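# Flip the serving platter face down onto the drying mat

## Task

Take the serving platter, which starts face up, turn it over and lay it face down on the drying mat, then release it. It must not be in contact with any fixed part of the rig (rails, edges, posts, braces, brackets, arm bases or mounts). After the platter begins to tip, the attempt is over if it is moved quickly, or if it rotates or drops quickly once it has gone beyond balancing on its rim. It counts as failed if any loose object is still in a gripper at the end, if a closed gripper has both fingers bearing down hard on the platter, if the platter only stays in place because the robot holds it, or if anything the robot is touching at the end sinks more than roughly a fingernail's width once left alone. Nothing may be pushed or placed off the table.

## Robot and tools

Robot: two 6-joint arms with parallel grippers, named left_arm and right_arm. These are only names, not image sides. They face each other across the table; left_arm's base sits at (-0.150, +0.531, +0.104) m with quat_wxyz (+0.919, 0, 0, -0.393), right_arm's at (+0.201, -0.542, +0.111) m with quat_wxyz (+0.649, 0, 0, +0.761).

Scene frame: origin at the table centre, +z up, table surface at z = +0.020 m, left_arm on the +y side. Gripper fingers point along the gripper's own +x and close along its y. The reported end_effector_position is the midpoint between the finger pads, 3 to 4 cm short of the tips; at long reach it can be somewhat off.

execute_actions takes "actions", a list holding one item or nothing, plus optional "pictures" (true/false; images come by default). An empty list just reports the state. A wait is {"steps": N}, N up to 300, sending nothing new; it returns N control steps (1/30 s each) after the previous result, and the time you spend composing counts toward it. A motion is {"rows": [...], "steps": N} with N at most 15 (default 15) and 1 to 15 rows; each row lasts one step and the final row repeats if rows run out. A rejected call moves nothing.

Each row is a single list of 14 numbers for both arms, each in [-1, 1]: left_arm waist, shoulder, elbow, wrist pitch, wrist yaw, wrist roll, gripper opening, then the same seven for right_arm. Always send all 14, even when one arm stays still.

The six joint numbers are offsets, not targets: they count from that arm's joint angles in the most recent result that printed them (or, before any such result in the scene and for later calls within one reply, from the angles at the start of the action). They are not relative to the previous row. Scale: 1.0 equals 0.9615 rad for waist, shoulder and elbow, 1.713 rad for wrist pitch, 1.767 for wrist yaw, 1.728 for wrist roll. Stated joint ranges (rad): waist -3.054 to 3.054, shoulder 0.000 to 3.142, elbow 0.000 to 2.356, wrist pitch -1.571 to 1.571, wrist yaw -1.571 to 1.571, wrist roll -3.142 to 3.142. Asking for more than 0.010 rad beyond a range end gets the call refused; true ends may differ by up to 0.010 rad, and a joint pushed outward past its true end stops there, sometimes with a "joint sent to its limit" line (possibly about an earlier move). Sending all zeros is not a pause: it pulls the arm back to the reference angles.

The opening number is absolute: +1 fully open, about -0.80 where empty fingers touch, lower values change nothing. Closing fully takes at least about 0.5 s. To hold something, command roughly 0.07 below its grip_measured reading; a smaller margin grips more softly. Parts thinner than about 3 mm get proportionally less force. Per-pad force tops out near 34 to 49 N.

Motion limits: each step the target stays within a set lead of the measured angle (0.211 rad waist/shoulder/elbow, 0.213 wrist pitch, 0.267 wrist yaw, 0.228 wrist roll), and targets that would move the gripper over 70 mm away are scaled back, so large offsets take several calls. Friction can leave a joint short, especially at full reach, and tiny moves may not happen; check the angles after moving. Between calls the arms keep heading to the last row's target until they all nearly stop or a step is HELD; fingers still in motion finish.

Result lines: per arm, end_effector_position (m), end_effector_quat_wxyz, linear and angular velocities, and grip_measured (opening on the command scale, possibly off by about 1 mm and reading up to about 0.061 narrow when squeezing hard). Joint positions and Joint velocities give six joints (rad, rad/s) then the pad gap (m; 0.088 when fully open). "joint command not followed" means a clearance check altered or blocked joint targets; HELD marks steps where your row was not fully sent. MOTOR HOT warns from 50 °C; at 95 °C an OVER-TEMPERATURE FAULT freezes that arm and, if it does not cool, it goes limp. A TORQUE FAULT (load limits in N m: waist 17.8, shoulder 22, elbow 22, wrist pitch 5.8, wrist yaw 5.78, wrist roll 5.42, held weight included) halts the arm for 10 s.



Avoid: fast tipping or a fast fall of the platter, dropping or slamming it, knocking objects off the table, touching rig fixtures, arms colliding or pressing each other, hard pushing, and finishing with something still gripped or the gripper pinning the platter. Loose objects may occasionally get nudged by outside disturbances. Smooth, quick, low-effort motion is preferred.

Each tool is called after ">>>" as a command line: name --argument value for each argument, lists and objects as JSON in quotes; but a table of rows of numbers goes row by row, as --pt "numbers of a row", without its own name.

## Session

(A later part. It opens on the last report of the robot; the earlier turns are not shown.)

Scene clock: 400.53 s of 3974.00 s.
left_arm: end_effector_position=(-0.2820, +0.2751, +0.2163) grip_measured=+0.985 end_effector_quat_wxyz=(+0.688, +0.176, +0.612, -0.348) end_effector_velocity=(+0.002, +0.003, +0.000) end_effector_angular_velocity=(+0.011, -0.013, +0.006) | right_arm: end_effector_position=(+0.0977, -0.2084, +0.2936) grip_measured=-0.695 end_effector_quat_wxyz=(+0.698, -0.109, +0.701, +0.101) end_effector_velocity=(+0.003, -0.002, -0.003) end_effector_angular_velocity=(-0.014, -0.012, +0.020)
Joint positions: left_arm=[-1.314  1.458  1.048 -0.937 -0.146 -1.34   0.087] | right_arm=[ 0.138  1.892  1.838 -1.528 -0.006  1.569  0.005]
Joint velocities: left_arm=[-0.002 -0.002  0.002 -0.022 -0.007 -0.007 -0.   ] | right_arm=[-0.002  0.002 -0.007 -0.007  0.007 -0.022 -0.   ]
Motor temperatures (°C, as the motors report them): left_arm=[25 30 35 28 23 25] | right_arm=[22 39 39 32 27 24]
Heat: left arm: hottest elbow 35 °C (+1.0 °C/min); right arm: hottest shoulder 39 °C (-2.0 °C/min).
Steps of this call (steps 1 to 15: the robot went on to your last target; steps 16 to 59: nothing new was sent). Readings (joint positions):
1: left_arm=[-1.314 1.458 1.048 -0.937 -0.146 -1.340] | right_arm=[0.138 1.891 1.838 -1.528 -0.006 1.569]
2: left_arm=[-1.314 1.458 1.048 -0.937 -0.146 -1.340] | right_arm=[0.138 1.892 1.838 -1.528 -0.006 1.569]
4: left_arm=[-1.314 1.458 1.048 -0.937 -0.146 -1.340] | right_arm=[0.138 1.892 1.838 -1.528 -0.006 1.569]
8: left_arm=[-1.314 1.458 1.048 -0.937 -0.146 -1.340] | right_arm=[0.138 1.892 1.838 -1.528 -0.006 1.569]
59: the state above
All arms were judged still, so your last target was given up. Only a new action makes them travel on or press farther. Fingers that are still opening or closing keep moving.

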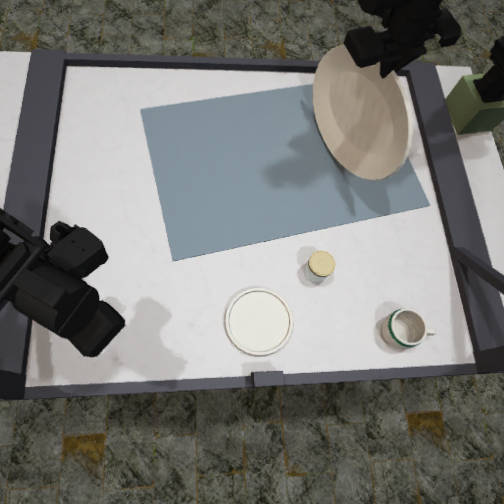

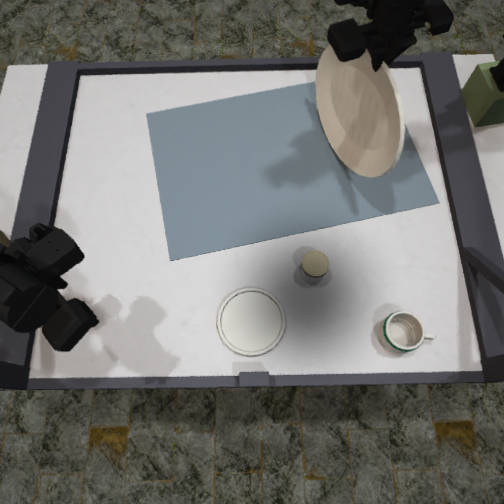

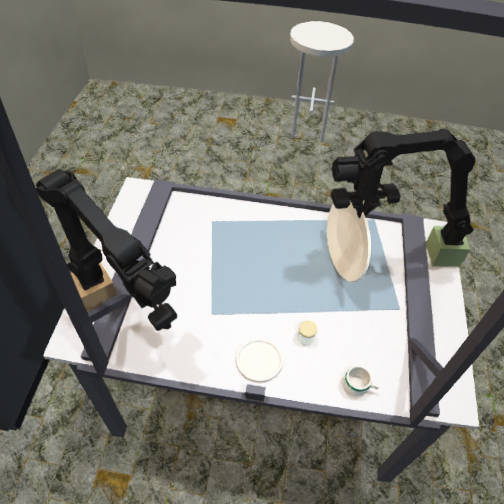

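>>> execute_actions --actions '[{"rows": [[0,0,0,0,0,0,1, 0,-0.024,0.04,0.002,0,0,-0.77],[0,0,0,0,0,0,1, 0,-0.024,0.032,0.003,0,0,-0.77],[0,0,0,0,0,0,1, 0,-0.024,0.024,0.004,0,0,-0.77],[0,0,0,0,0,0,1, 0,-0.025,0.018,0.006,0,0,-0.77],[0,0,0,0,0,0,1, 0,-0.025,0.013,0.008,0,0,-0.77],[0,0,0,0,0,0,1, 0,-0.026,0.008,0.01,0,0,-0.77],[0,0,0,0,0,0,1, 0,-0.026,0.003,0.012,0,0,-0.77],[0,0,0,0,0,0,1, 0,-0.027,-0.002,0.014,0,0,-0.77],[0,0,0,0,0,0,1, 0,-0.027,-0.007,0.016,0,0,-0.77],[0,0,0,0,0,0,1, 0,-0.028,-0.012,0.018,0,0,-0.77],[0,0,0,0,0,0,1, 0,-0.028,-0.017,0.02,0,0,-0.77],[0,0,0,0,0,0,1, 0,-0.029,-0.022,0.022,0,0,-0.77],[0,0,0,0,0,0,1, 0,-0.029,-0.026,0.024,0,0,-0.77],[0,0,0,0,0,0,1, 0,-0.03,-0.03,0.026,0,0,-0.77]], "steps": 15}]' --pictures false

>>> execute_actions --actions '[{"steps": 12}]' --pictures false

Scene clock: 410.83 s of 3974.00 s.
left_arm: end_effector_position=(-0.2820, +0.2751, +0.2163) grip_measured=+0.985 end_effector_quat_wxyz=(+0.688, +0.176, +0.612, -0.348) end_effector_velocity=(+0.003, +0.001, -0.001) end_effector_angular_velocity=(-0.001, -0.023, +0.009) | right_arm: end_effector_position=(+0.0971, -0.2064, +0.2864) grip_measured=-0.695 end_effector_quat_wxyz=(+0.698, -0.108, +0.701, +0.102) end_effector_velocity=(+0.004, -0.015, -0.030) end_effector_angular_velocity=(-0.084, -0.018, +0.005)
Joint positions: left_arm=[-1.314  1.458  1.048 -0.937 -0.146 -1.34   0.087] | right_arm=[ 0.138  1.892  1.809 -1.495 -0.006  1.569  0.005]
Joint velocities: left_arm=[-0.002  0.002 -0.002 -0.007 -0.022 -0.007 -0.   ] | right_arm=[-0.002 -0.007 -0.129  0.037 -0.007 -0.007 -0.   ]
Motor temperatures (°C, as the motors report them): left_arm=[25 30 35 28 23 25] | right_arm=[22 41 41 31 27 24]
Heat: left arm: hottest elbow 35 °C (+1.0 °C/min); right arm: hottest shoulder 41 °C (+0.0 °C/min).
Steps of this call (steps 1 to 90: nothing new was sent; then 6.80 s passed at rest; steps 91 to 105: all 15 steps of this action). Readings (joint positions):
91: left_arm=[-1.314 1.458 1.048 -0.937 -0.146 -1.340] | right_arm=[0.138 1.892 1.838 -1.528 -0.006 1.569]
92: left_arm=[-1.314 1.458 1.048 -0.937 -0.146 -1.340] | right_arm=[0.138 1.892 1.838 -1.528 -0.006 1.569]
94: left_arm=[-1.314 1.458 1.048 -0.937 -0.146 -1.340] | right_arm=[0.138 1.892 1.838 -1.528 -0.006 1.569]
98: left_arm=[-1.314 1.458 1.048 -0.937 -0.146 -1.340] | right_arm=[0.138 1.892 1.836 -1.519 -0.006 1.569]
105: the state above

Scene clock: 411.23 s of 3974.00 s.
left_arm: end_effector_position=(-0.2820, +0.2751, +0.2163) grip_measured=+0.985 end_effector_quat_wxyz=(+0.688, +0.176, +0.612, -0.348) end_effector_velocity=(+0.005, -0.002, +0.002) end_effector_angular_velocity=(-0.017, -0.030, +0.013) | right_arm: end_effector_position=(+0.0968, -0.2068, +0.2843) grip_measured=-0.695 end_effector_quat_wxyz=(+0.697, -0.109, +0.701, +0.102) end_effector_velocity=(+0.003, -0.002, -0.001) end_effector_angular_velocity=(-0.010, -0.010, +0.005)
Joint positions: left_arm=[-1.314  1.458  1.048 -0.937 -0.146 -1.34   0.087] | right_arm=[ 0.138  1.892  1.801 -1.49  -0.006  1.569  0.005]
Joint velocities: left_arm=[-0.002 -0.002  0.002 -0.007 -0.037 -0.007 -0.   ] | right_arm=[-0.002 -0.002 -0.007 -0.007  0.007 -0.007 -0.   ]
Motor temperatures (°C, as the motors report them): left_arm=[25 30 35 28 23 25] | right_arm=[22 42 41 31 27 24]
Heat: left arm: hottest elbow 35 °C (+1.0 °C/min); right arm: hottest shoulder 42 °C (+1.0 °C/min).
Steps of this call (steps 1 to 12: the robot went on to your last target). Readings (joint positions):
1: left_arm=[-1.314 1.458 1.048 -0.937 -0.146 -1.340] | right_arm=[0.138 1.892 1.806 -1.495 -0.006 1.569]
2: left_arm=[-1.314 1.458 1.048 -0.937 -0.146 -1.340] | right_arm=[0.138 1.892 1.803 -1.495 -0.006 1.569]
4: left_arm=[-1.314 1.458 1.048 -0.937 -0.146 -1.340] | right_arm=[0.138 1.892 1.802 -1.492 -0.006 1.569]
8: left_arm=[-1.314 1.458 1.048 -0.937 -0.146 -1.340] | right_arm=[0.138 1.892 1.801 -1.490 -0.006 1.569]
12: the state above

>>> execute_actions --actions '[{"rows": [[0,0,0,0,0,0,1, 0,-0.028,0.005,0.005,0,0,-0.77],[0,0,0,0,0,0,1, 0,-0.027,0.002,0.006,0,0,-0.77],[0,0,0,0,0,0,1, 0,-0.026,-0.001,0.007,0,0,-0.77],[0,0,0,0,0,0,1, 0,-0.025,-0.004,0.008,0,0,-0.77],[0,0,0,0,0,0,1, 0,-0.024,-0.007,0.009,0,0,-0.77],[0,0,0,0,0,0,1, 0,-0.023,-0.01,0.01,0,0,-0.77],[0,0,0,0,0,0,1, 0,-0.022,-0.013,0.011,0,0,-0.77],[0,0,0,0,0,0,1, 0,-0.021,-0.016,0.012,0,0,-0.77],[0,0,0,0,0,0,1, 0,-0.02,-0.019,0.013,0,0,-0.77],[0,0,0,0,0,0,1, 0,-0.019,-0.022,0.014,0,0,-0.77],[0,0,0,0,0,0,1, 0,-0.018,-0.025,0.015,0,0,-0.77]], "steps": 15}]' --pictures false

>>> execute_actions --actions '[{"steps": 10}]' --pictures false

Scene clock: 418.97 s of 3974.00 s.
left_arm: end_effector_position=(-0.2820, +0.2751, +0.2163) grip_measured=+0.985 end_effector_quat_wxyz=(+0.688, +0.176, +0.612, -0.348) end_effector_velocity=(+0.001, +0.002, -0.000) end_effector_angular_velocity=(+0.002, -0.008, +0.006) | right_arm: end_effector_position=(+0.0965, -0.2081, +0.2808) grip_measured=-0.695 end_effector_quat_wxyz=(+0.697, -0.112, +0.701, +0.100) end_effector_velocity=(-0.000, -0.007, +0.000) end_effector_angular_velocity=(-0.018, +0.018, +0.005)
Joint positions: left_arm=[-1.314  1.458  1.048 -0.937 -0.146 -1.34   0.087] | right_arm=[ 0.14   1.89   1.784 -1.48  -0.007  1.569  0.005]
Joint velocities: left_arm=[-0.002 -0.002 -0.002 -0.007 -0.007 -0.007  0.   ] | right_arm=[-0.002 -0.017 -0.022 -0.007 -0.022 -0.007 -0.   ]
Motor temperatures (°C, as the motors report them): left_arm=[25 30 35 28 23 25] | right_arm=[22 43 40 30 27 24]
Heat: left arm: hottest elbow 35 °C (+1.0 °C/min); right arm: hottest shoulder 43 °C (+4.0 °C/min).
Steps of this call (steps 1 to 15: the robot went on to your last target; steps 16 to 90: nothing new was sent; then 4.23 s passed at rest; steps 91 to 105: all 15 steps of this action). Readings (joint positions):
91: left_arm=[-1.314 1.458 1.048 -0.937 -0.146 -1.340] | right_arm=[0.138 1.892 1.800 -1.489 -0.006 1.569]
92: left_arm=[-1.314 1.458 1.048 -0.937 -0.146 -1.340] | right_arm=[0.138 1.892 1.799 -1.489 -0.006 1.569]
94: left_arm=[-1.314 1.458 1.048 -0.937 -0.146 -1.340] | right_arm=[0.138 1.892 1.797 -1.488 -0.006 1.569]
98: left_arm=[-1.314 1.458 1.048 -0.937 -0.146 -1.340] | right_arm=[0.139 1.892 1.792 -1.485 -0.006 1.569]
105: the state above

Scene clock: 419.30 s of 3974.00 s.
left_arm: end_effector_position=(-0.2820, +0.2751, +0.2163) grip_measured=+0.985 end_effector_quat_wxyz=(+0.688, +0.176, +0.612, -0.348) end_effector_velocity=(+0.005, -0.001, +0.000) end_effector_angular_velocity=(-0.013, -0.028, +0.027) | right_arm: end_effector_position=(+0.0965, -0.2083, +0.2806) grip_measured=-0.695 end_effector_quat_wxyz=(+0.697, -0.112, +0.701, +0.101) end_effector_velocity=(-0.001, -0.006, +0.000) end_effector_angular_velocity=(-0.027, +0.015, +0.005)
Joint positions: left_arm=[-1.314  1.458  1.048 -0.937 -0.146 -1.34   0.087] | right_arm=[ 0.14   1.889  1.781 -1.478 -0.007  1.569  0.005]
Joint velocities: left_arm=[-0.002 -0.002 -0.002 -0.007 -0.037 -0.022 -0.   ] | right_arm=[-0.002 -0.002 -0.002 -0.022 -0.022 -0.007 -0.   ]
Motor temperatures (°C, as the motors report them): left_arm=[25 30 35 28 23 25] | right_arm=[22 43 39 30 27 24]
Heat: left arm: hottest elbow 35 °C (+1.0 °C/min); right arm: hottest shoulder 43 °C (+4.0 °C/min).
Steps of this call (steps 1 to 10: the robot went on to your last target). Readings (joint positions):
1: left_arm=[-1.314 1.458 1.048 -0.937 -0.146 -1.340] | right_arm=[0.140 1.889 1.783 -1.479 -0.007 1.569]
2: left_arm=[-1.314 1.458 1.048 -0.937 -0.146 -1.340] | right_arm=[0.140 1.889 1.783 -1.479 -0.007 1.569]
4: left_arm=[-1.314 1.458 1.048 -0.937 -0.146 -1.340] | right_arm=[0.140 1.889 1.782 -1.478 -0.007 1.569]
8: left_arm=[-1.314 1.458 1.048 -0.937 -0.146 -1.340] | right_arm=[0.140 1.889 1.782 -1.478 -0.007 1.569]
10: the state above

>>> execute_actions --actions '[{"rows": [[0,0,0,0,0,0,1, 0,-0.01,-0.01,0.003,0,0,-0.75],[0,0,0,0,0,0,1, 0,-0.008,-0.012,0.003,0,0,-0.74],[0,0,0,0,0,0,1, 0,-0.006,-0.014,0.003,0,0,-0.73],[0,0,0,0,0,0,1, 0,-0.004,-0.016,0.003,0,0,-0.72],[0,0,0,0,0,0,1, 0,-0.002,-0.018,0.003,0,0,-0.71],[0,0,0,0,0,0,1, 0,0,-0.02,0.003,0,0,-0.70],[0,0,0,0,0,0,1, 0,0,-0.02,0.003,0,0,-0.69],[0,0,0,0,0,0,1, 0,0,-0.02,0.003,0,0,-0.68],[0,0,0,0,0,0,1, 0,0,-0.02,0.003,0,0,-0.67],[0,0,0,0,0,0,1, 0,0,-0.02,0.003,0,0,-0.66]], "steps": 15}]' --pictures false

>>> execute_actions --actions '[{"steps": 10}]'

Scene clock: 425.47 s of 3974.00 s.
left_arm: end_effector_position=(-0.2820, +0.2751, +0.2163) grip_measured=+0.985 end_effector_quat_wxyz=(+0.688, +0.176, +0.612, -0.348) end_effector_velocity=(+0.000, -0.003, +0.001) end_effector_angular_velocity=(-0.010, -0.004, -0.003) | right_arm: end_effector_position=(+0.0955, -0.2103, +0.2788) grip_measured=-0.668 end_effector_quat_wxyz=(+0.697, -0.116, +0.701, +0.099) end_effector_velocity=(-0.005, -0.005, -0.001) end_effector_angular_velocity=(-0.018, +0.018, +0.029)
Joint positions: left_arm=[-1.314  1.458  1.048 -0.937 -0.146 -1.34   0.087] | right_arm=[ 0.144  1.888  1.774 -1.479 -0.01   1.569  0.006]
Joint velocities: left_arm=[ 0.002  0.002  0.002  0.007 -0.007  0.007  0.   ] | right_arm=[ 0.007 -0.002 -0.007 -0.007 -0.022 -0.022  0.002]
Motor temperatures (°C, as the motors report them): left_arm=[25 30 35 28 23 25] | right_arm=[22 43 38 30 27 24]
Heat: left arm: hottest elbow 35 °C (+1.0 °C/min); right arm: hottest shoulder 43 °C (+5.0 °C/min).
Steps of this call (steps 1 to 15: the robot went on to your last target; steps 16 to 90: nothing new was sent; then 2.67 s passed at rest; steps 91 to 105: all 15 steps of this action). Readings (joint positions):
91: left_arm=[-1.314 1.458 1.048 -0.937 -0.146 -1.340] | right_arm=[0.140 1.888 1.781 -1.478 -0.007 1.569]
92: left_arm=[-1.314 1.458 1.048 -0.937 -0.146 -1.340] | right_arm=[0.141 1.888 1.780 -1.478 -0.007 1.569]
94: left_arm=[-1.314 1.458 1.048 -0.937 -0.146 -1.340] | right_arm=[0.142 1.888 1.778 -1.478 -0.007 1.569]
98: left_arm=[-1.314 1.458 1.048 -0.937 -0.146 -1.340] | right_arm=[0.143 1.888 1.775 -1.479 -0.007 1.569]
105: the state above

Scene clock: 425.80 s of 3974.00 s.
left_arm: end_effector_position=(-0.2820, +0.2751, +0.2163) grip_measured=+0.985 end_effector_quat_wxyz=(+0.688, +0.176, +0.612, -0.348) end_effector_velocity=(+0.000, +0.002, -0.000) end_effector_angular_velocity=(+0.002, -0.004, +0.015) | right_arm: end_effector_position=(+0.0949, -0.2105, +0.2787) grip_measured=-0.662 end_effector_quat_wxyz=(+0.696, -0.116, +0.701, +0.099) end_effector_velocity=(-0.003, +0.000, +0.000) end_effector_angular_velocity=(+0.000, +0.023, +0.004)
Joint positions: left_arm=[-1.314  1.458  1.048 -0.937 -0.146 -1.34   0.087] | right_arm=[ 0.145  1.888  1.773 -1.479 -0.011  1.569  0.007]
Joint velocities: left_arm=[-0.007 -0.002 -0.002 -0.007 -0.007 -0.022  0.   ] | right_arm=[-0.002 -0.002 -0.002  0.007 -0.022 -0.007  0.   ]
Motor temperatures (°C, as the motors report them): left_arm=[25 30 35 28 23 25] | right_arm=[22 43 38 30 27 24]
Heat: left arm: hottest elbow 35 °C (+1.0 °C/min); right arm: hottest shoulder 43 °C (+5.1 °C/min).
Steps of this call (steps 1 to 10: the robot went on to your last target). Readings (joint positions):
1: left_arm=[-1.314 1.458 1.048 -0.937 -0.146 -1.340] | right_arm=[0.144 1.888 1.774 -1.479 -0.010 1.569]
2: left_arm=[-1.314 1.458 1.048 -0.937 -0.146 -1.340] | right_arm=[0.145 1.888 1.773 -1.479 -0.010 1.569]
4: left_arm=[-1.314 1.458 1.048 -0.937 -0.146 -1.340] | right_arm=[0.145 1.888 1.773 -1.479 -0.011 1.569]
8: left_arm=[-1.314 1.458 1.048 -0.937 -0.146 -1.340] | right_arm=[0.145 1.888 1.773 -1.479 -0.011 1.569]
10: the state above

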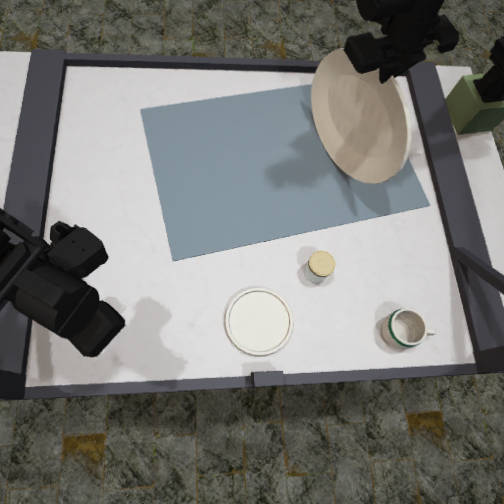

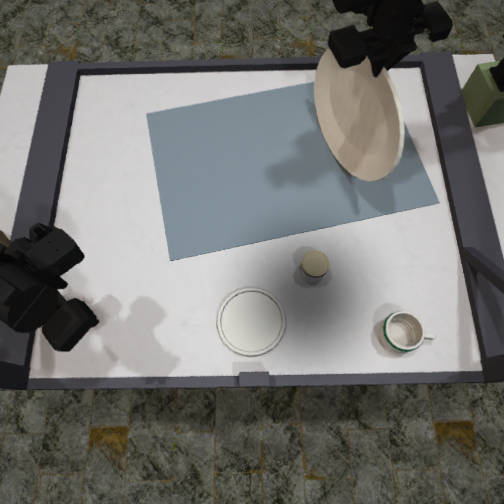

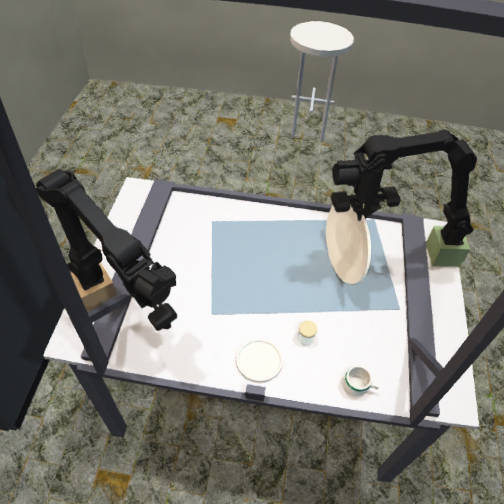

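>>> execute_actions --actions '[{"rows": [[0,0,0,0,0,0,1, 0,0,-0.016,0.004,0,0,-0.655],[0,0,0,0,0,0,1, 0,0,-0.02,0.006,0,0,-0.652],[0,0,0,0,0,0,1, 0,0,-0.024,0.008,0,0,-0.65],[0,0,0,0,0,0,1, 0,0,-0.028,0.01,0,0,-0.648],[0,0,0,0,0,0,1, 0,0,-0.032,0.012,0,0,-0.646],[0,0,0,0,0,0,1, 0,0,-0.036,0.014,0,0,-0.645],[0,0,0,0,0,0,1, 0,0,-0.04,0.016,0,0,-0.645],[0,0,0,0,0,0,1, 0,0,-0.044,0.018,0,0,-0.645],[0,0,0,0,0,0,1, 0,0,-0.048,0.02,0,0,-0.645],[0,0,0,0,0,0,1, 0,0,-0.052,0.022,0,0,-0.645],[0,0,0,0,0,0,1, 0,0,-0.056,0.024,0,0,-0.645],[0,0,0,0,0,0,1, 0,0,-0.06,0.026,0,0,-0.645],[0,0,0,0,0,0,1, 0,0,-0.064,0.028,0,0,-0.645],[0,0,0,0,0,0,1, 0,0,-0.068,0.03,0,0,-0.645],[0,0,0,0,0,0,1, 0,0,-0.072,0.032,0,0,-0.645]], "steps": 15}]' --pictures false

>>> execute_actions --actions '[{"steps": 12}]'

>>> zoom_image --camera "cam_head_left" --region '[290, 10, 470, 190]'

Scene clock: 443.83 s of 3974.00 s.
left_arm: end_effector_position=(-0.2820, +0.2751, +0.2163) grip_measured=+0.985 end_effector_quat_wxyz=(+0.688, +0.176, +0.612, -0.348) end_effector_velocity=(+0.001, +0.002, -0.000) end_effector_angular_velocity=(+0.002, -0.008, +0.006) | right_arm: end_effector_position=(+0.0923, -0.2123, +0.2686) grip_measured=-0.647 end_effector_quat_wxyz=(+0.694, -0.121, +0.703, +0.098) end_effector_velocity=(+0.002, -0.000, -0.027) end_effector_angular_velocity=(-0.009, -0.010, +0.005)
Joint positions: left_arm=[-1.314  1.458  1.048 -0.937 -0.146 -1.34   0.087] | right_arm=[ 0.151  1.888  1.732 -1.446 -0.018  1.569  0.007]
Joint velocities: left_arm=[-0.002 -0.002 -0.002 -0.007 -0.007 -0.007 -0.   ] | right_arm=[-0.002 -0.002 -0.11   0.095  0.007 -0.007 -0.   ]
Motor temperatures (°C, as the motors report them): left_arm=[25 30 35 28 23 25] | right_arm=[22 42 36 29 27 24]
Heat: left arm: hottest elbow 35 °C (+0.0 °C/min); right arm: hottest shoulder 42 °C (+4.0 °C/min).
Steps of this call (steps 1 to 15: the robot went on to your last target; steps 16 to 90: nothing new was sent; then 14.53 s passed at rest; steps 91 to 105: all 15 steps of this action). Readings (joint positions):
91: left_arm=[-1.314 1.458 1.048 -0.937 -0.146 -1.340] | right_arm=[0.145 1.888 1.772 -1.479 -0.011 1.569]
92: left_arm=[-1.314 1.458 1.048 -0.937 -0.146 -1.340] | right_arm=[0.145 1.888 1.772 -1.479 -0.012 1.569]
94: left_arm=[-1.314 1.458 1.048 -0.937 -0.146 -1.340] | right_arm=[0.146 1.888 1.767 -1.477 -0.012 1.569]
98: left_arm=[-1.314 1.458 1.048 -0.937 -0.146 -1.340] | right_arm=[0.147 1.888 1.754 -1.467 -0.013 1.569]
105: the state above

Scene clock: 444.23 s of 3974.00 s.
left_arm: end_effector_position=(-0.2820, +0.2751, +0.2163) grip_measured=+0.985 end_effector_quat_wxyz=(+0.688, +0.176, +0.612, -0.348) end_effector_velocity=(+0.003, +0.001, +0.001) end_effector_angular_velocity=(-0.009, -0.014, +0.024) | right_arm: end_effector_position=(+0.0924, -0.2126, +0.2649) grip_measured=-0.647 end_effector_quat_wxyz=(+0.694, -0.122, +0.703, +0.097) end_effector_velocity=(+0.001, -0.005, -0.003) end_effector_angular_velocity=(-0.023, +0.001, +0.019)
Joint positions: left_arm=[-1.314  1.458  1.048 -0.937 -0.146 -1.34   0.087] | right_arm=[ 0.151  1.888  1.717 -1.434 -0.018  1.569  0.007]
Joint velocities: left_arm=[-0.002 -0.007 -0.002 -0.007 -0.022 -0.022 -0.   ] | right_arm=[-0.002 -0.002 -0.017 -0.007 -0.007 -0.022 -0.   ]
Motor temperatures (°C, as the motors report them): left_arm=[25 30 35 28 23 25] | right_arm=[22 41 36 29 27 24]
Heat: left arm: hottest elbow 35 °C (+0.0 °C/min); right arm: hottest shoulder 41 °C (+3.0 °C/min).
Steps of this call (steps 1 to 12: the robot went on to your last target). Readings (joint positions):
1: left_arm=[-1.314 1.458 1.048 -0.937 -0.146 -1.340] | right_arm=[0.151 1.888 1.729 -1.443 -0.018 1.569]
2: left_arm=[-1.314 1.458 1.048 -0.937 -0.146 -1.340] | right_arm=[0.151 1.888 1.726 -1.440 -0.018 1.569]
4: left_arm=[-1.314 1.458 1.048 -0.937 -0.146 -1.340] | right_arm=[0.151 1.888 1.721 -1.438 -0.018 1.569]
8: left_arm=[-1.314 1.458 1.048 -0.937 -0.146 -1.340] | right_arm=[0.151 1.888 1.718 -1.435 -0.018 1.569]
12: the state above

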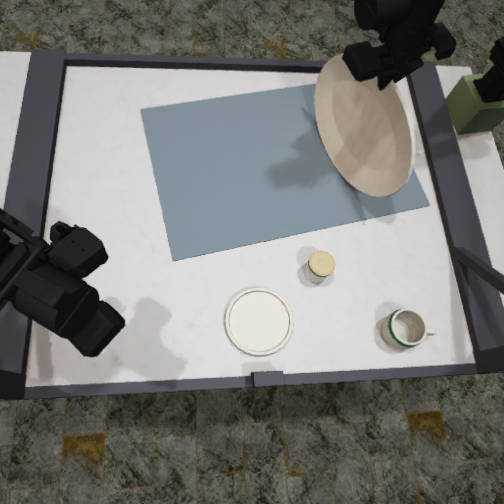

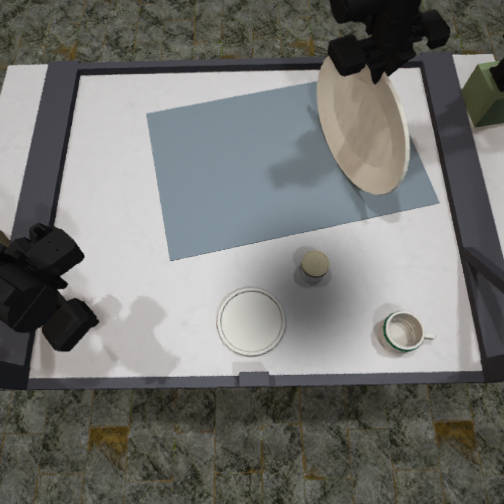

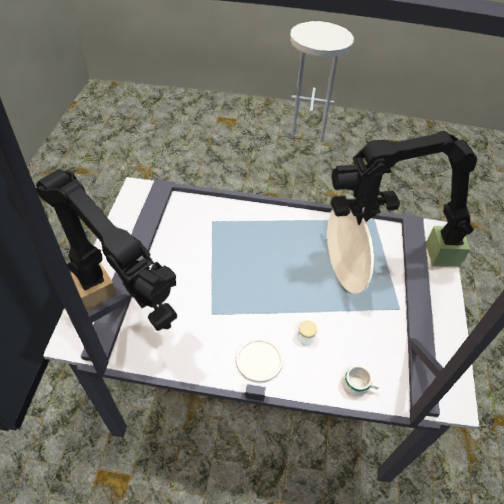

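Region (290, 10, 470, 190) of cam_head_left's 504x504 image, scaled by 2.800, with more detail than that image has.

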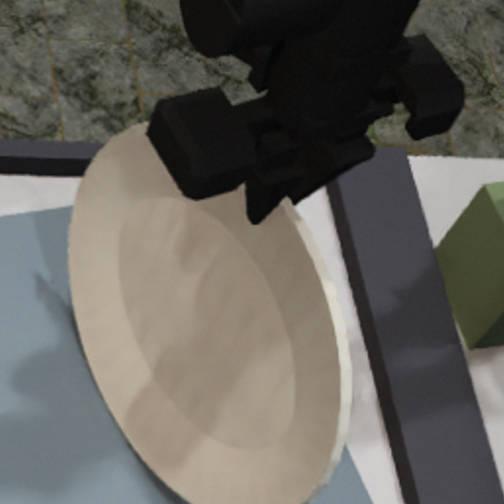

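>>> execute_actions --actions '[]'

>>> zoom_image --camera "cam_head_left" --region '[270, 20, 470, 220]'

>>> zoom_image --camera "cam_high" --region '[270, 150, 430, 310]'

Scene clock: 447.17 s of 3974.00 s.
left_arm: end_effector_position=(-0.2820, +0.2751, +0.2163) grip_measured=+0.985 end_effector_quat_wxyz=(+0.688, +0.176, +0.612, -0.348) end_effector_velocity=(-0.000, +0.003, -0.001) end_effector_angular_velocity=(+0.010, +0.004, +0.003) | right_arm: end_effector_position=(+0.0923, -0.2125, +0.2647) grip_measured=-0.647 end_effector_quat_wxyz=(+0.694, -0.122, +0.703, +0.097) end_effector_velocity=(+0.003, -0.002, +0.002) end_effector_angular_velocity=(+0.000, -0.007, +0.020)
Joint positions: left_arm=[-1.314  1.458  1.048 -0.937 -0.146 -1.34   0.087] | right_arm=[ 0.151  1.888  1.716 -1.433 -0.018  1.569  0.007]
Joint velocities: left_arm=[-0.002 -0.002 -0.002 -0.007  0.007 -0.007 -0.   ] | right_arm=[-0.002 -0.007 -0.002 -0.007  0.007 -0.022 -0.   ]
Motor temperatures (°C, as the motors report them): left_arm=[25 30 35 28 23 25] | right_arm=[22 41 35 29 27 24]
Heat: left arm: hottest elbow 35 °C (+0.0 °C/min); right arm: hottest shoulder 41 °C (+2.0 °C/min).
Steps of this call (steps 1 to 30: the robot went on to your last target; steps 31 to 88: nothing new was sent). Readings (joint positions):
1: left_arm=[-1.314 1.458 1.048 -0.937 -0.146 -1.340] | right_arm=[0.151 1.888 1.717 -1.433 -0.018 1.569]
2: left_arm=[-1.314 1.458 1.048 -0.937 -0.146 -1.340] | right_arm=[0.151 1.888 1.716 -1.433 -0.018 1.569]
4: left_arm=[-1.314 1.458 1.048 -0.937 -0.146 -1.340] | right_arm=[0.151 1.888 1.716 -1.433 -0.018 1.569]
8: left_arm=[-1.314 1.458 1.048 -0.937 -0.146 -1.340] | right_arm=[0.151 1.888 1.716 -1.433 -0.018 1.569]
88: the state above
All arms were judged still, so your last target was given up. Only a new action makes them travel on or press farther. Fingers that are still opening or closing keep moving.

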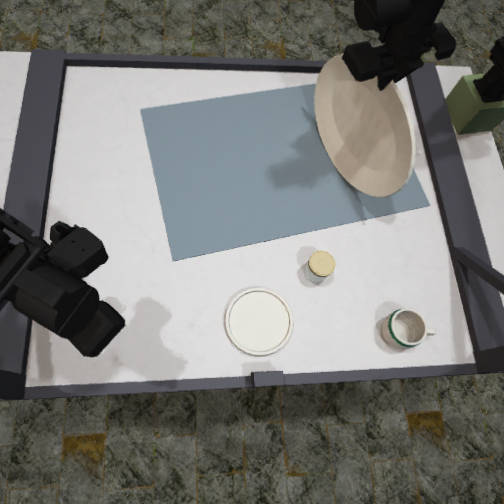

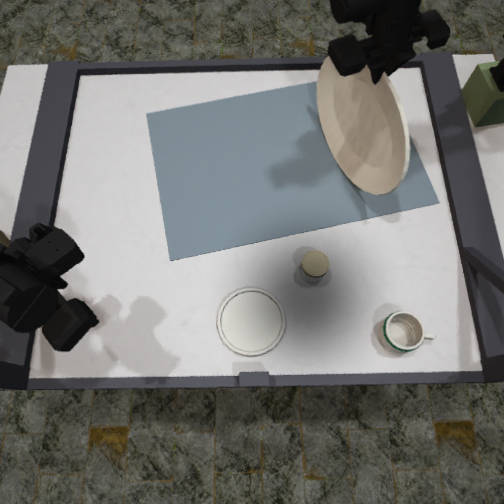

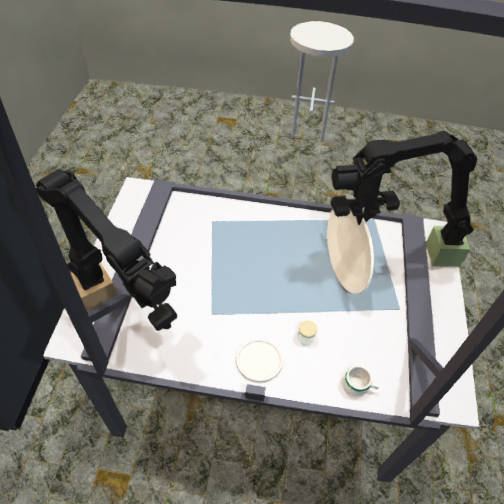

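Region (270, 20, 470, 220) of cam_head_left's 504x504 image, scaled by 2.520, with more detail than that image has.

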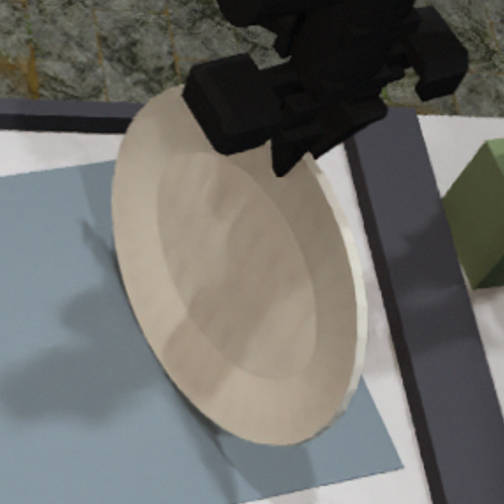

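Region (270, 150, 430, 310) of cam_high's 504x504 image, scaled by 3.150, with more detail than that image has.

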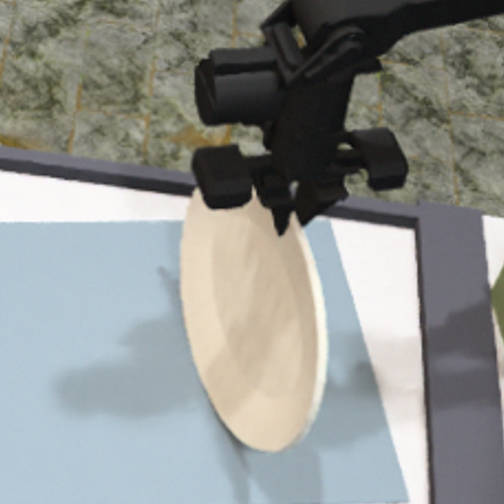

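>>> execute_actions --actions '[{"rows": [[0,0,0,0,0,0,1, 0,0,-0.017,0.008,0,0,-0.645],[0,0,0,0,0,0,1, 0,0,-0.021,0.01,0,0,-0.645],[0,0,0,0,0,0,1, 0,0,-0.025,0.013,0,0,-0.645],[0,0,0,0,0,0,1, 0,0,-0.029,0.015,0,0,-0.645],[0,0,0,0,0,0,1, 0,0,-0.033,0.018,0,0,-0.645],[0,0,0,0,0,0,1, 0,0,-0.037,0.02,0,0,-0.645],[0,0,0,0,0,0,1, 0,0,-0.041,0.023,0,0,-0.645],[0,0,0,0,0,0,1, 0,0,-0.045,0.025,0,0,-0.645],[0,0,0,0,0,0,1, 0,0,-0.049,0.028,0,0,-0.645],[0,0,0,0,0,0,1, 0,0,-0.053,0.03,0,0,-0.645],[0,0,0,0,0,0,1, 0,0,-0.057,0.033,0,0,-0.645],[0,0,0,0,0,0,1, 0,0,-0.061,0.035,0,0,-0.645],[0,0,0,0,0,0,1, 0,0,-0.065,0.038,0,0,-0.645],[0,0,0,0,0,0,1, 0,0,-0.069,0.04,0,0,-0.645],[0,0,0,0,0,0,1, 0,0,-0.073,0.043,0,0,-0.645]], "steps": 15}]' --pictures false

>>> execute_actions --actions '[{"steps": 12}]'

>>> zoom_image --camera "cam_head_left" --region '[270, 20, 470, 220]'

Scene clock: 463.63 s of 3974.00 s.
left_arm: end_effector_position=(-0.2820, +0.2751, +0.2163) grip_measured=+0.985 end_effector_quat_wxyz=(+0.688, +0.176, +0.612, -0.348) end_effector_velocity=(-0.000, -0.001, +0.000) end_effector_angular_velocity=(-0.010, -0.000, +0.006) | right_arm: end_effector_position=(+0.0920, -0.2113, +0.2535) grip_measured=-0.647 end_effector_quat_wxyz=(+0.694, -0.121, +0.703, +0.098) end_effector_velocity=(+0.001, -0.005, -0.029) end_effector_angular_velocity=(-0.023, +0.000, -0.010)
Joint positions: left_arm=[-1.314  1.458  1.048 -0.937 -0.146 -1.34   0.087] | right_arm=[ 0.151  1.888  1.672 -1.385 -0.018  1.569  0.007]
Joint velocities: left_arm=[-0.002 -0.002 -0.002  0.007 -0.007 -0.007  0.   ] | right_arm=[-0.002 -0.002 -0.12   0.095 -0.007  0.007 -0.   ]
Motor temperatures (°C, as the motors report them): left_arm=[25 30 35 28 23 25] | right_arm=[22 40 34 29 27 24]
Heat: left arm: hottest elbow 35 °C (+0.0 °C/min); right arm: hottest shoulder 40 °C (+0.0 °C/min).
Steps of this call (steps 1 to 90: nothing new was sent; then 12.97 s passed at rest; steps 91 to 105: all 15 steps of this action). Readings (joint positions):
91: left_arm=[-1.314 1.458 1.048 -0.937 -0.146 -1.340] | right_arm=[0.151 1.888 1.716 -1.433 -0.018 1.569]
92: left_arm=[-1.314 1.458 1.048 -0.937 -0.146 -1.340] | right_arm=[0.151 1.888 1.714 -1.431 -0.018 1.569]
94: left_arm=[-1.314 1.458 1.048 -0.937 -0.146 -1.340] | right_arm=[0.151 1.888 1.710 -1.426 -0.018 1.569]
98: left_arm=[-1.314 1.458 1.048 -0.937 -0.146 -1.340] | right_arm=[0.151 1.888 1.697 -1.413 -0.018 1.569]
105: the state above

Scene clock: 464.03 s of 3974.00 s.
left_arm: end_effector_position=(-0.2820, +0.2751, +0.2163) grip_measured=+0.985 end_effector_quat_wxyz=(+0.688, +0.176, +0.612, -0.348) end_effector_velocity=(+0.007, +0.002, -0.000) end_effector_angular_velocity=(+0.000, -0.044, -0.001) | right_arm: end_effector_position=(+0.0918, -0.2109, +0.2502) grip_measured=-0.647 end_effector_quat_wxyz=(+0.694, -0.121, +0.703, +0.099) end_effector_velocity=(-0.000, -0.000, -0.001) end_effector_angular_velocity=(+0.000, +0.008, +0.019)
Joint positions: left_arm=[-1.314  1.458  1.048 -0.937 -0.146 -1.34   0.087] | right_arm=[ 0.151  1.888  1.659 -1.37  -0.018  1.569  0.007]
Joint velocities: left_arm=[-0.002 -0.002 -0.002 -0.022 -0.037  0.007 -0.   ] | right_arm=[-0.002 -0.002 -0.007  0.007 -0.007 -0.022  0.   ]
Motor temperatures (°C, as the motors report them): left_arm=[25 30 35 28 23 25] | right_arm=[22 40 34 29 27 24]
Heat: left arm: hottest elbow 35 °C (+0.0 °C/min); right arm: hottest shoulder 40 °C (+0.0 °C/min).
Steps of this call (steps 1 to 12: the robot went on to your last target). Readings (joint positions):
1: left_arm=[-1.314 1.458 1.048 -0.937 -0.146 -1.340] | right_arm=[0.151 1.888 1.668 -1.382 -0.018 1.569]
2: left_arm=[-1.314 1.458 1.048 -0.937 -0.146 -1.340] | right_arm=[0.151 1.888 1.666 -1.379 -0.018 1.569]
4: left_arm=[-1.314 1.458 1.048 -0.937 -0.146 -1.340] | right_arm=[0.151 1.888 1.663 -1.375 -0.018 1.569]
8: left_arm=[-1.314 1.458 1.048 -0.937 -0.146 -1.340] | right_arm=[0.151 1.888 1.660 -1.371 -0.018 1.569]
12: the state above

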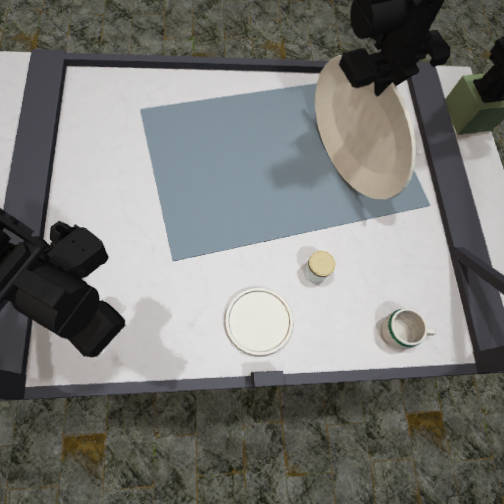

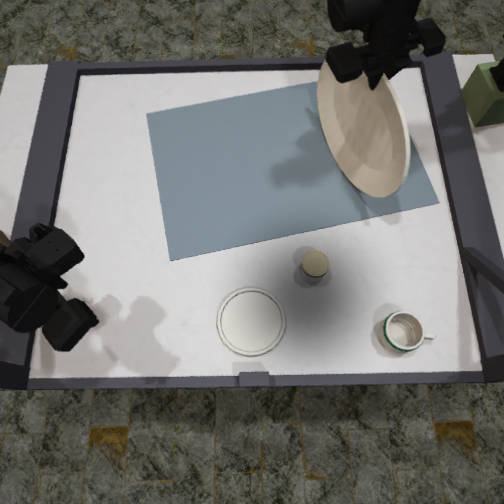

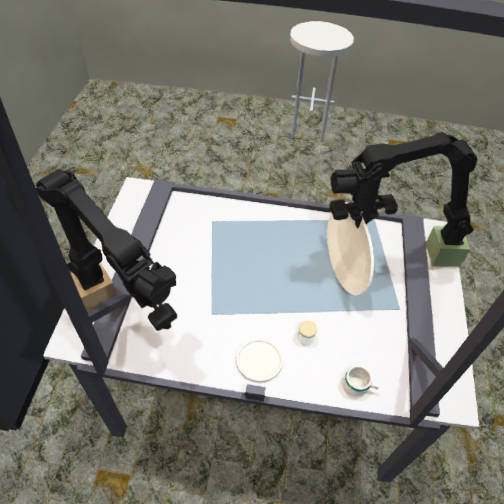

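Region (270, 20, 470, 220) of cam_head_left's 504x504 image, scaled by 2.520, with more detail than that image has.

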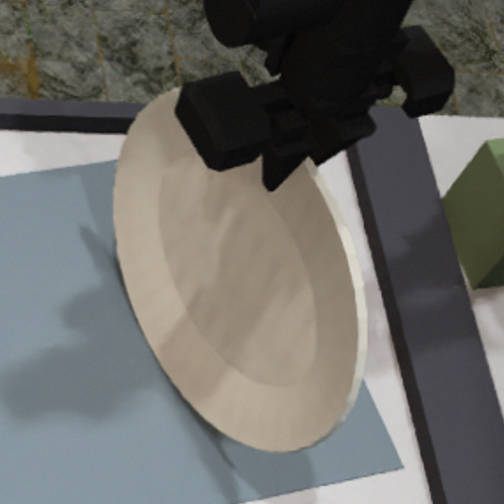

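>>> execute_actions --actions '[{"rows": [[0,0,0,0,0,0,1, 0,0,-0.005,0.003,0,0,-0.66],[0,0,0,0,0,0,1, 0,0,0,0.003,0,0,-0.68],[0,0,0,0,0,0,1, 0,0,0,0.003,0,0,-0.70],[0,0,0,0,0,0,1, 0,0,0,0.003,0,0,-0.72],[0,0,0,0,0,0,1, 0,0,0,0.003,0,0,-0.74],[0,0,0,0,0,0,1, 0,0,0,0.003,0,0,-0.76],[0,0,0,0,0,0,1, 0,0,0,0.003,0,0,-0.78]], "steps": 15}]' --pictures false

Scene clock: 473.17 s of 3974.00 s.
left_arm: end_effector_position=(-0.2820, +0.2751, +0.2163) grip_measured=+0.985 end_effector_quat_wxyz=(+0.688, +0.176, +0.612, -0.348) end_effector_velocity=(+0.003, -0.000, +0.001) end_effector_angular_velocity=(-0.009, -0.018, +0.009) | right_arm: end_effector_position=(+0.0913, -0.2114, +0.2501) grip_measured=-0.697 end_effector_quat_wxyz=(+0.693, -0.122, +0.704, +0.099) end_effector_velocity=(-0.002, -0.003, +0.000) end_effector_angular_velocity=(-0.014, +0.019, +0.004)
Joint positions: left_arm=[-1.314  1.458  1.048 -0.937 -0.146 -1.34   0.087] | right_arm=[ 0.151  1.888  1.658 -1.371 -0.02   1.568  0.005]
Joint velocities: left_arm=[-0.002 -0.002  0.002 -0.007 -0.022 -0.007 -0.   ] | right_arm=[-0.002 -0.002 -0.002 -0.007 -0.022 -0.007 -0.   ]
Motor temperatures (°C, as the motors report them): left_arm=[25 30 35 28 23 25] | right_arm=[22 40 33 29 27 24]
Heat: left arm: hottest elbow 35 °C (+0.0 °C/min); right arm: hottest shoulder 40 °C (-2.0 °C/min).
Steps of this call (steps 1 to 30: the robot went on to your last target; steps 31 to 90: nothing new was sent; then 5.63 s passed at rest; steps 91 to 105: all 15 steps of this action). Readings (joint positions):
91: left_arm=[-1.314 1.458 1.048 -0.937 -0.146 -1.340] | right_arm=[0.151 1.888 1.658 -1.369 -0.018 1.569]
92: left_arm=[-1.314 1.458 1.048 -0.937 -0.146 -1.340] | right_arm=[0.151 1.888 1.658 -1.369 -0.018 1.569]
94: left_arm=[-1.314 1.458 1.048 -0.937 -0.146 -1.340] | right_arm=[0.151 1.888 1.658 -1.370 -0.018 1.567]
98: left_arm=[-1.314 1.458 1.048 -0.937 -0.146 -1.340] | right_arm=[0.151 1.888 1.658 -1.371 -0.020 1.568]
105: the state above

>>> execute_actions --actions '[{"rows": [[0,0,0,0,0,0,1, 0,-0.004,0.015,0,0,0,-0.78],[0,0,0,0,0,0,1, 0,-0.008,0.028,0,0,0,-0.78],[0,0,0,0,0,0,1, 0,-0.012,0.04,-0.002,0,0,-0.78],[0,0,0,0,0,0,1, 0,-0.016,0.05,-0.005,0,0,-0.78],[0,0,0,0,0,0,1, 0,-0.02,0.06,-0.009,0,0,-0.78],[0,0,0,0,0,0,1, 0,-0.022,0.071,-0.014,0,0,-0.78],[0,0,0,0,0,0,1, 0,-0.024,0.082,-0.018,0,0,-0.78],[0,0,0,0,0,0,1, 0,-0.026,0.093,-0.023,0,0,-0.78],[0,0,0,0,0,0,1, 0,-0.028,0.104,-0.028,0,0,-0.78],[0,0,0,0,0,0,1, 0,-0.029,0.115,-0.032,0,0,-0.78],[0,0,0,0,0,0,1, 0,-0.03,0.126,-0.037,0,0,-0.78],[0,0,0,0,0,0,1, 0,-0.031,0.137,-0.041,0,0,-0.78],[0,0,0,0,0,0,1, 0,-0.032,0.148,-0.046,0,0,-0.78],[0,0,0,0,0,0,1, 0,-0.033,0.159,-0.05,0,0,-0.78],[0,0,0,0,0,0,1, 0,-0.034,0.17,-0.055,0,0,-0.78]], "steps": 15}]' --pictures false

>>> execute_actions --actions '[{"steps": 15}]'

>>> zoom_image --camera "cam_head_left" --region '[270, 20, 470, 220]'

Scene clock: 481.13 s of 3974.00 s.
left_arm: end_effector_position=(-0.2820, +0.2751, +0.2163) grip_measured=+0.985 end_effector_quat_wxyz=(+0.688, +0.176, +0.612, -0.348) end_effector_velocity=(+0.003, +0.001, +0.000) end_effector_angular_velocity=(-0.005, -0.020, +0.009) | right_arm: end_effector_position=(+0.0917, -0.2117, +0.2678) grip_measured=-0.697 end_effector_quat_wxyz=(+0.694, -0.122, +0.703, +0.099) end_effector_velocity=(-0.002, +0.020, +0.075) end_effector_angular_velocity=(+0.121, +0.015, -0.009)
Joint positions: left_arm=[-1.314  1.458  1.048 -0.937 -0.146 -1.34   0.087] | right_arm=[ 0.152  1.889  1.731 -1.443 -0.017  1.568  0.005]
Joint velocities: left_arm=[-0.002 -0.002 -0.002 -0.007 -0.022 -0.007  0.   ] | right_arm=[-0.002 -0.002  0.3   -0.183  0.022  0.007 -0.   ]
Motor temperatures (°C, as the motors report them): left_arm=[25 30 35 28 23 25] | right_arm=[22 40 33 28 27 24]
Heat: left arm: hottest elbow 35 °C (+0.0 °C/min); right arm: hottest shoulder 40 °C (-3.0 °C/min).
Steps of this call (steps 1 to 15: the robot went on to your last target; steps 16 to 90: nothing new was sent; then 4.47 s passed at rest; steps 91 to 105: all 15 steps of this action). Readings (joint positions):
91: left_arm=[-1.314 1.458 1.048 -0.937 -0.146 -1.340] | right_arm=[0.151 1.887 1.658 -1.371 -0.020 1.568]
92: left_arm=[-1.314 1.458 1.048 -0.937 -0.146 -1.340] | right_arm=[0.151 1.887 1.659 -1.372 -0.020 1.568]
94: left_arm=[-1.314 1.458 1.048 -0.937 -0.146 -1.340] | right_arm=[0.151 1.887 1.664 -1.374 -0.020 1.568]
98: left_arm=[-1.314 1.458 1.048 -0.937 -0.146 -1.340] | right_arm=[0.152 1.887 1.680 -1.383 -0.020 1.568]
105: the state above

Scene clock: 481.63 s of 3974.00 s.
left_arm: end_effector_position=(-0.2820, +0.2751, +0.2163) grip_measured=+0.985 end_effector_quat_wxyz=(+0.688, +0.176, +0.612, -0.348) end_effector_velocity=(-0.002, +0.003, -0.001) end_effector_angular_velocity=(+0.010, +0.004, -0.002) | right_arm: end_effector_position=(+0.0909, -0.2086, +0.2789) grip_measured=-0.697 end_effector_quat_wxyz=(+0.693, -0.115, +0.703, +0.106) end_effector_velocity=(+0.001, +0.002, +0.001) end_effector_angular_velocity=(+0.014, -0.003, -0.010)
Joint positions: left_arm=[-1.314  1.458  1.048 -0.937 -0.146 -1.34   0.087] | right_arm=[ 0.152  1.889  1.775 -1.467 -0.016  1.568  0.005]
Joint velocities: left_arm=[-0.007 -0.002 -0.002 -0.007  0.007 -0.007  0.   ] | right_arm=[-0.002 -0.002  0.002  0.007  0.007  0.007 -0.   ]
Motor temperatures (°C, as the motors report them): left_arm=[25 30 35 28 23 25] | right_arm=[22 40 33 28 27 24]
Heat: left arm: hottest elbow 35 °C (+0.0 °C/min); right arm: hottest shoulder 40 °C (-3.0 °C/min).
Steps of this call (steps 1 to 15: the robot went on to your last target). Readings (joint positions):
1: left_arm=[-1.314 1.458 1.048 -0.937 -0.146 -1.340] | right_arm=[0.152 1.889 1.740 -1.447 -0.016 1.568]
2: left_arm=[-1.314 1.458 1.048 -0.937 -0.146 -1.340] | right_arm=[0.152 1.889 1.749 -1.450 -0.016 1.568]
4: left_arm=[-1.314 1.458 1.048 -0.937 -0.146 -1.340] | right_arm=[0.152 1.889 1.763 -1.451 -0.016 1.568]
8: left_arm=[-1.314 1.458 1.048 -0.937 -0.146 -1.340] | right_arm=[0.152 1.889 1.775 -1.457 -0.016 1.568]
15: the state above

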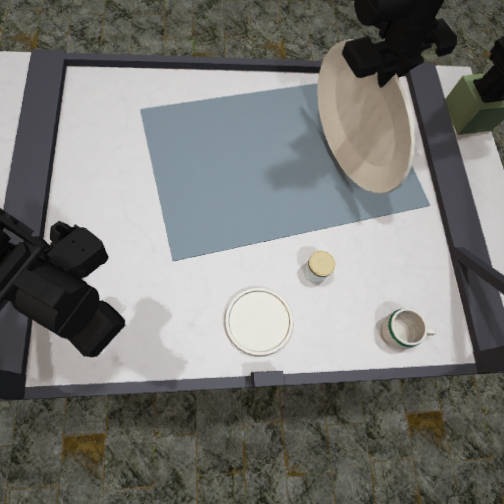

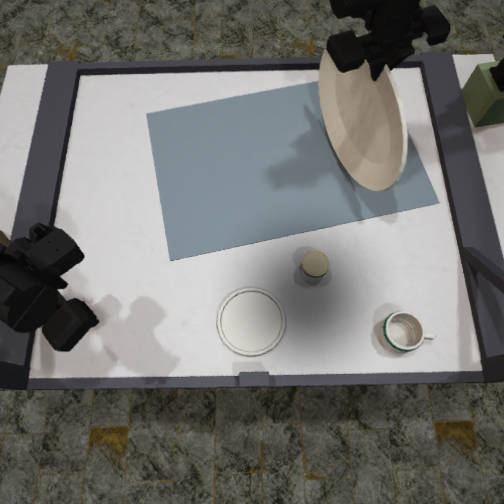

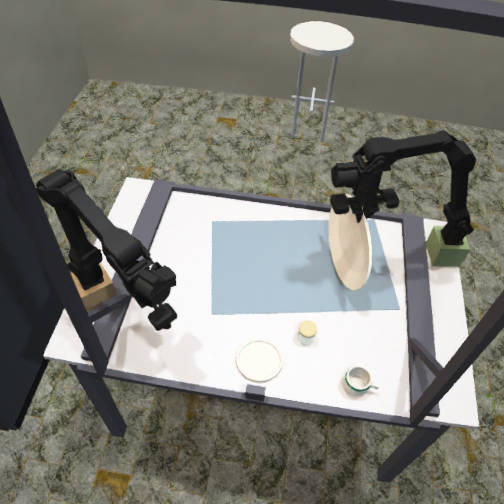

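Region (270, 20, 470, 220) of cam_head_left's 504x504 image, scaled by 2.520, with more detail than that image has.

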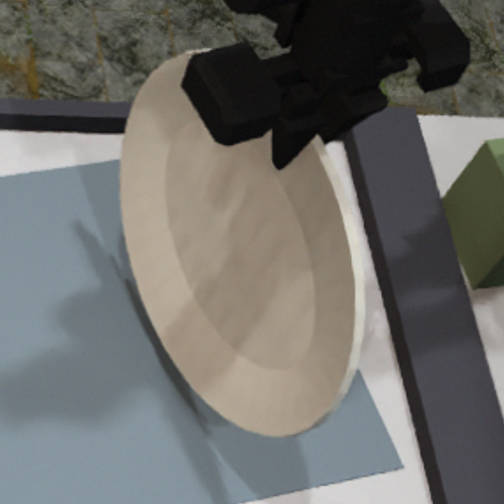

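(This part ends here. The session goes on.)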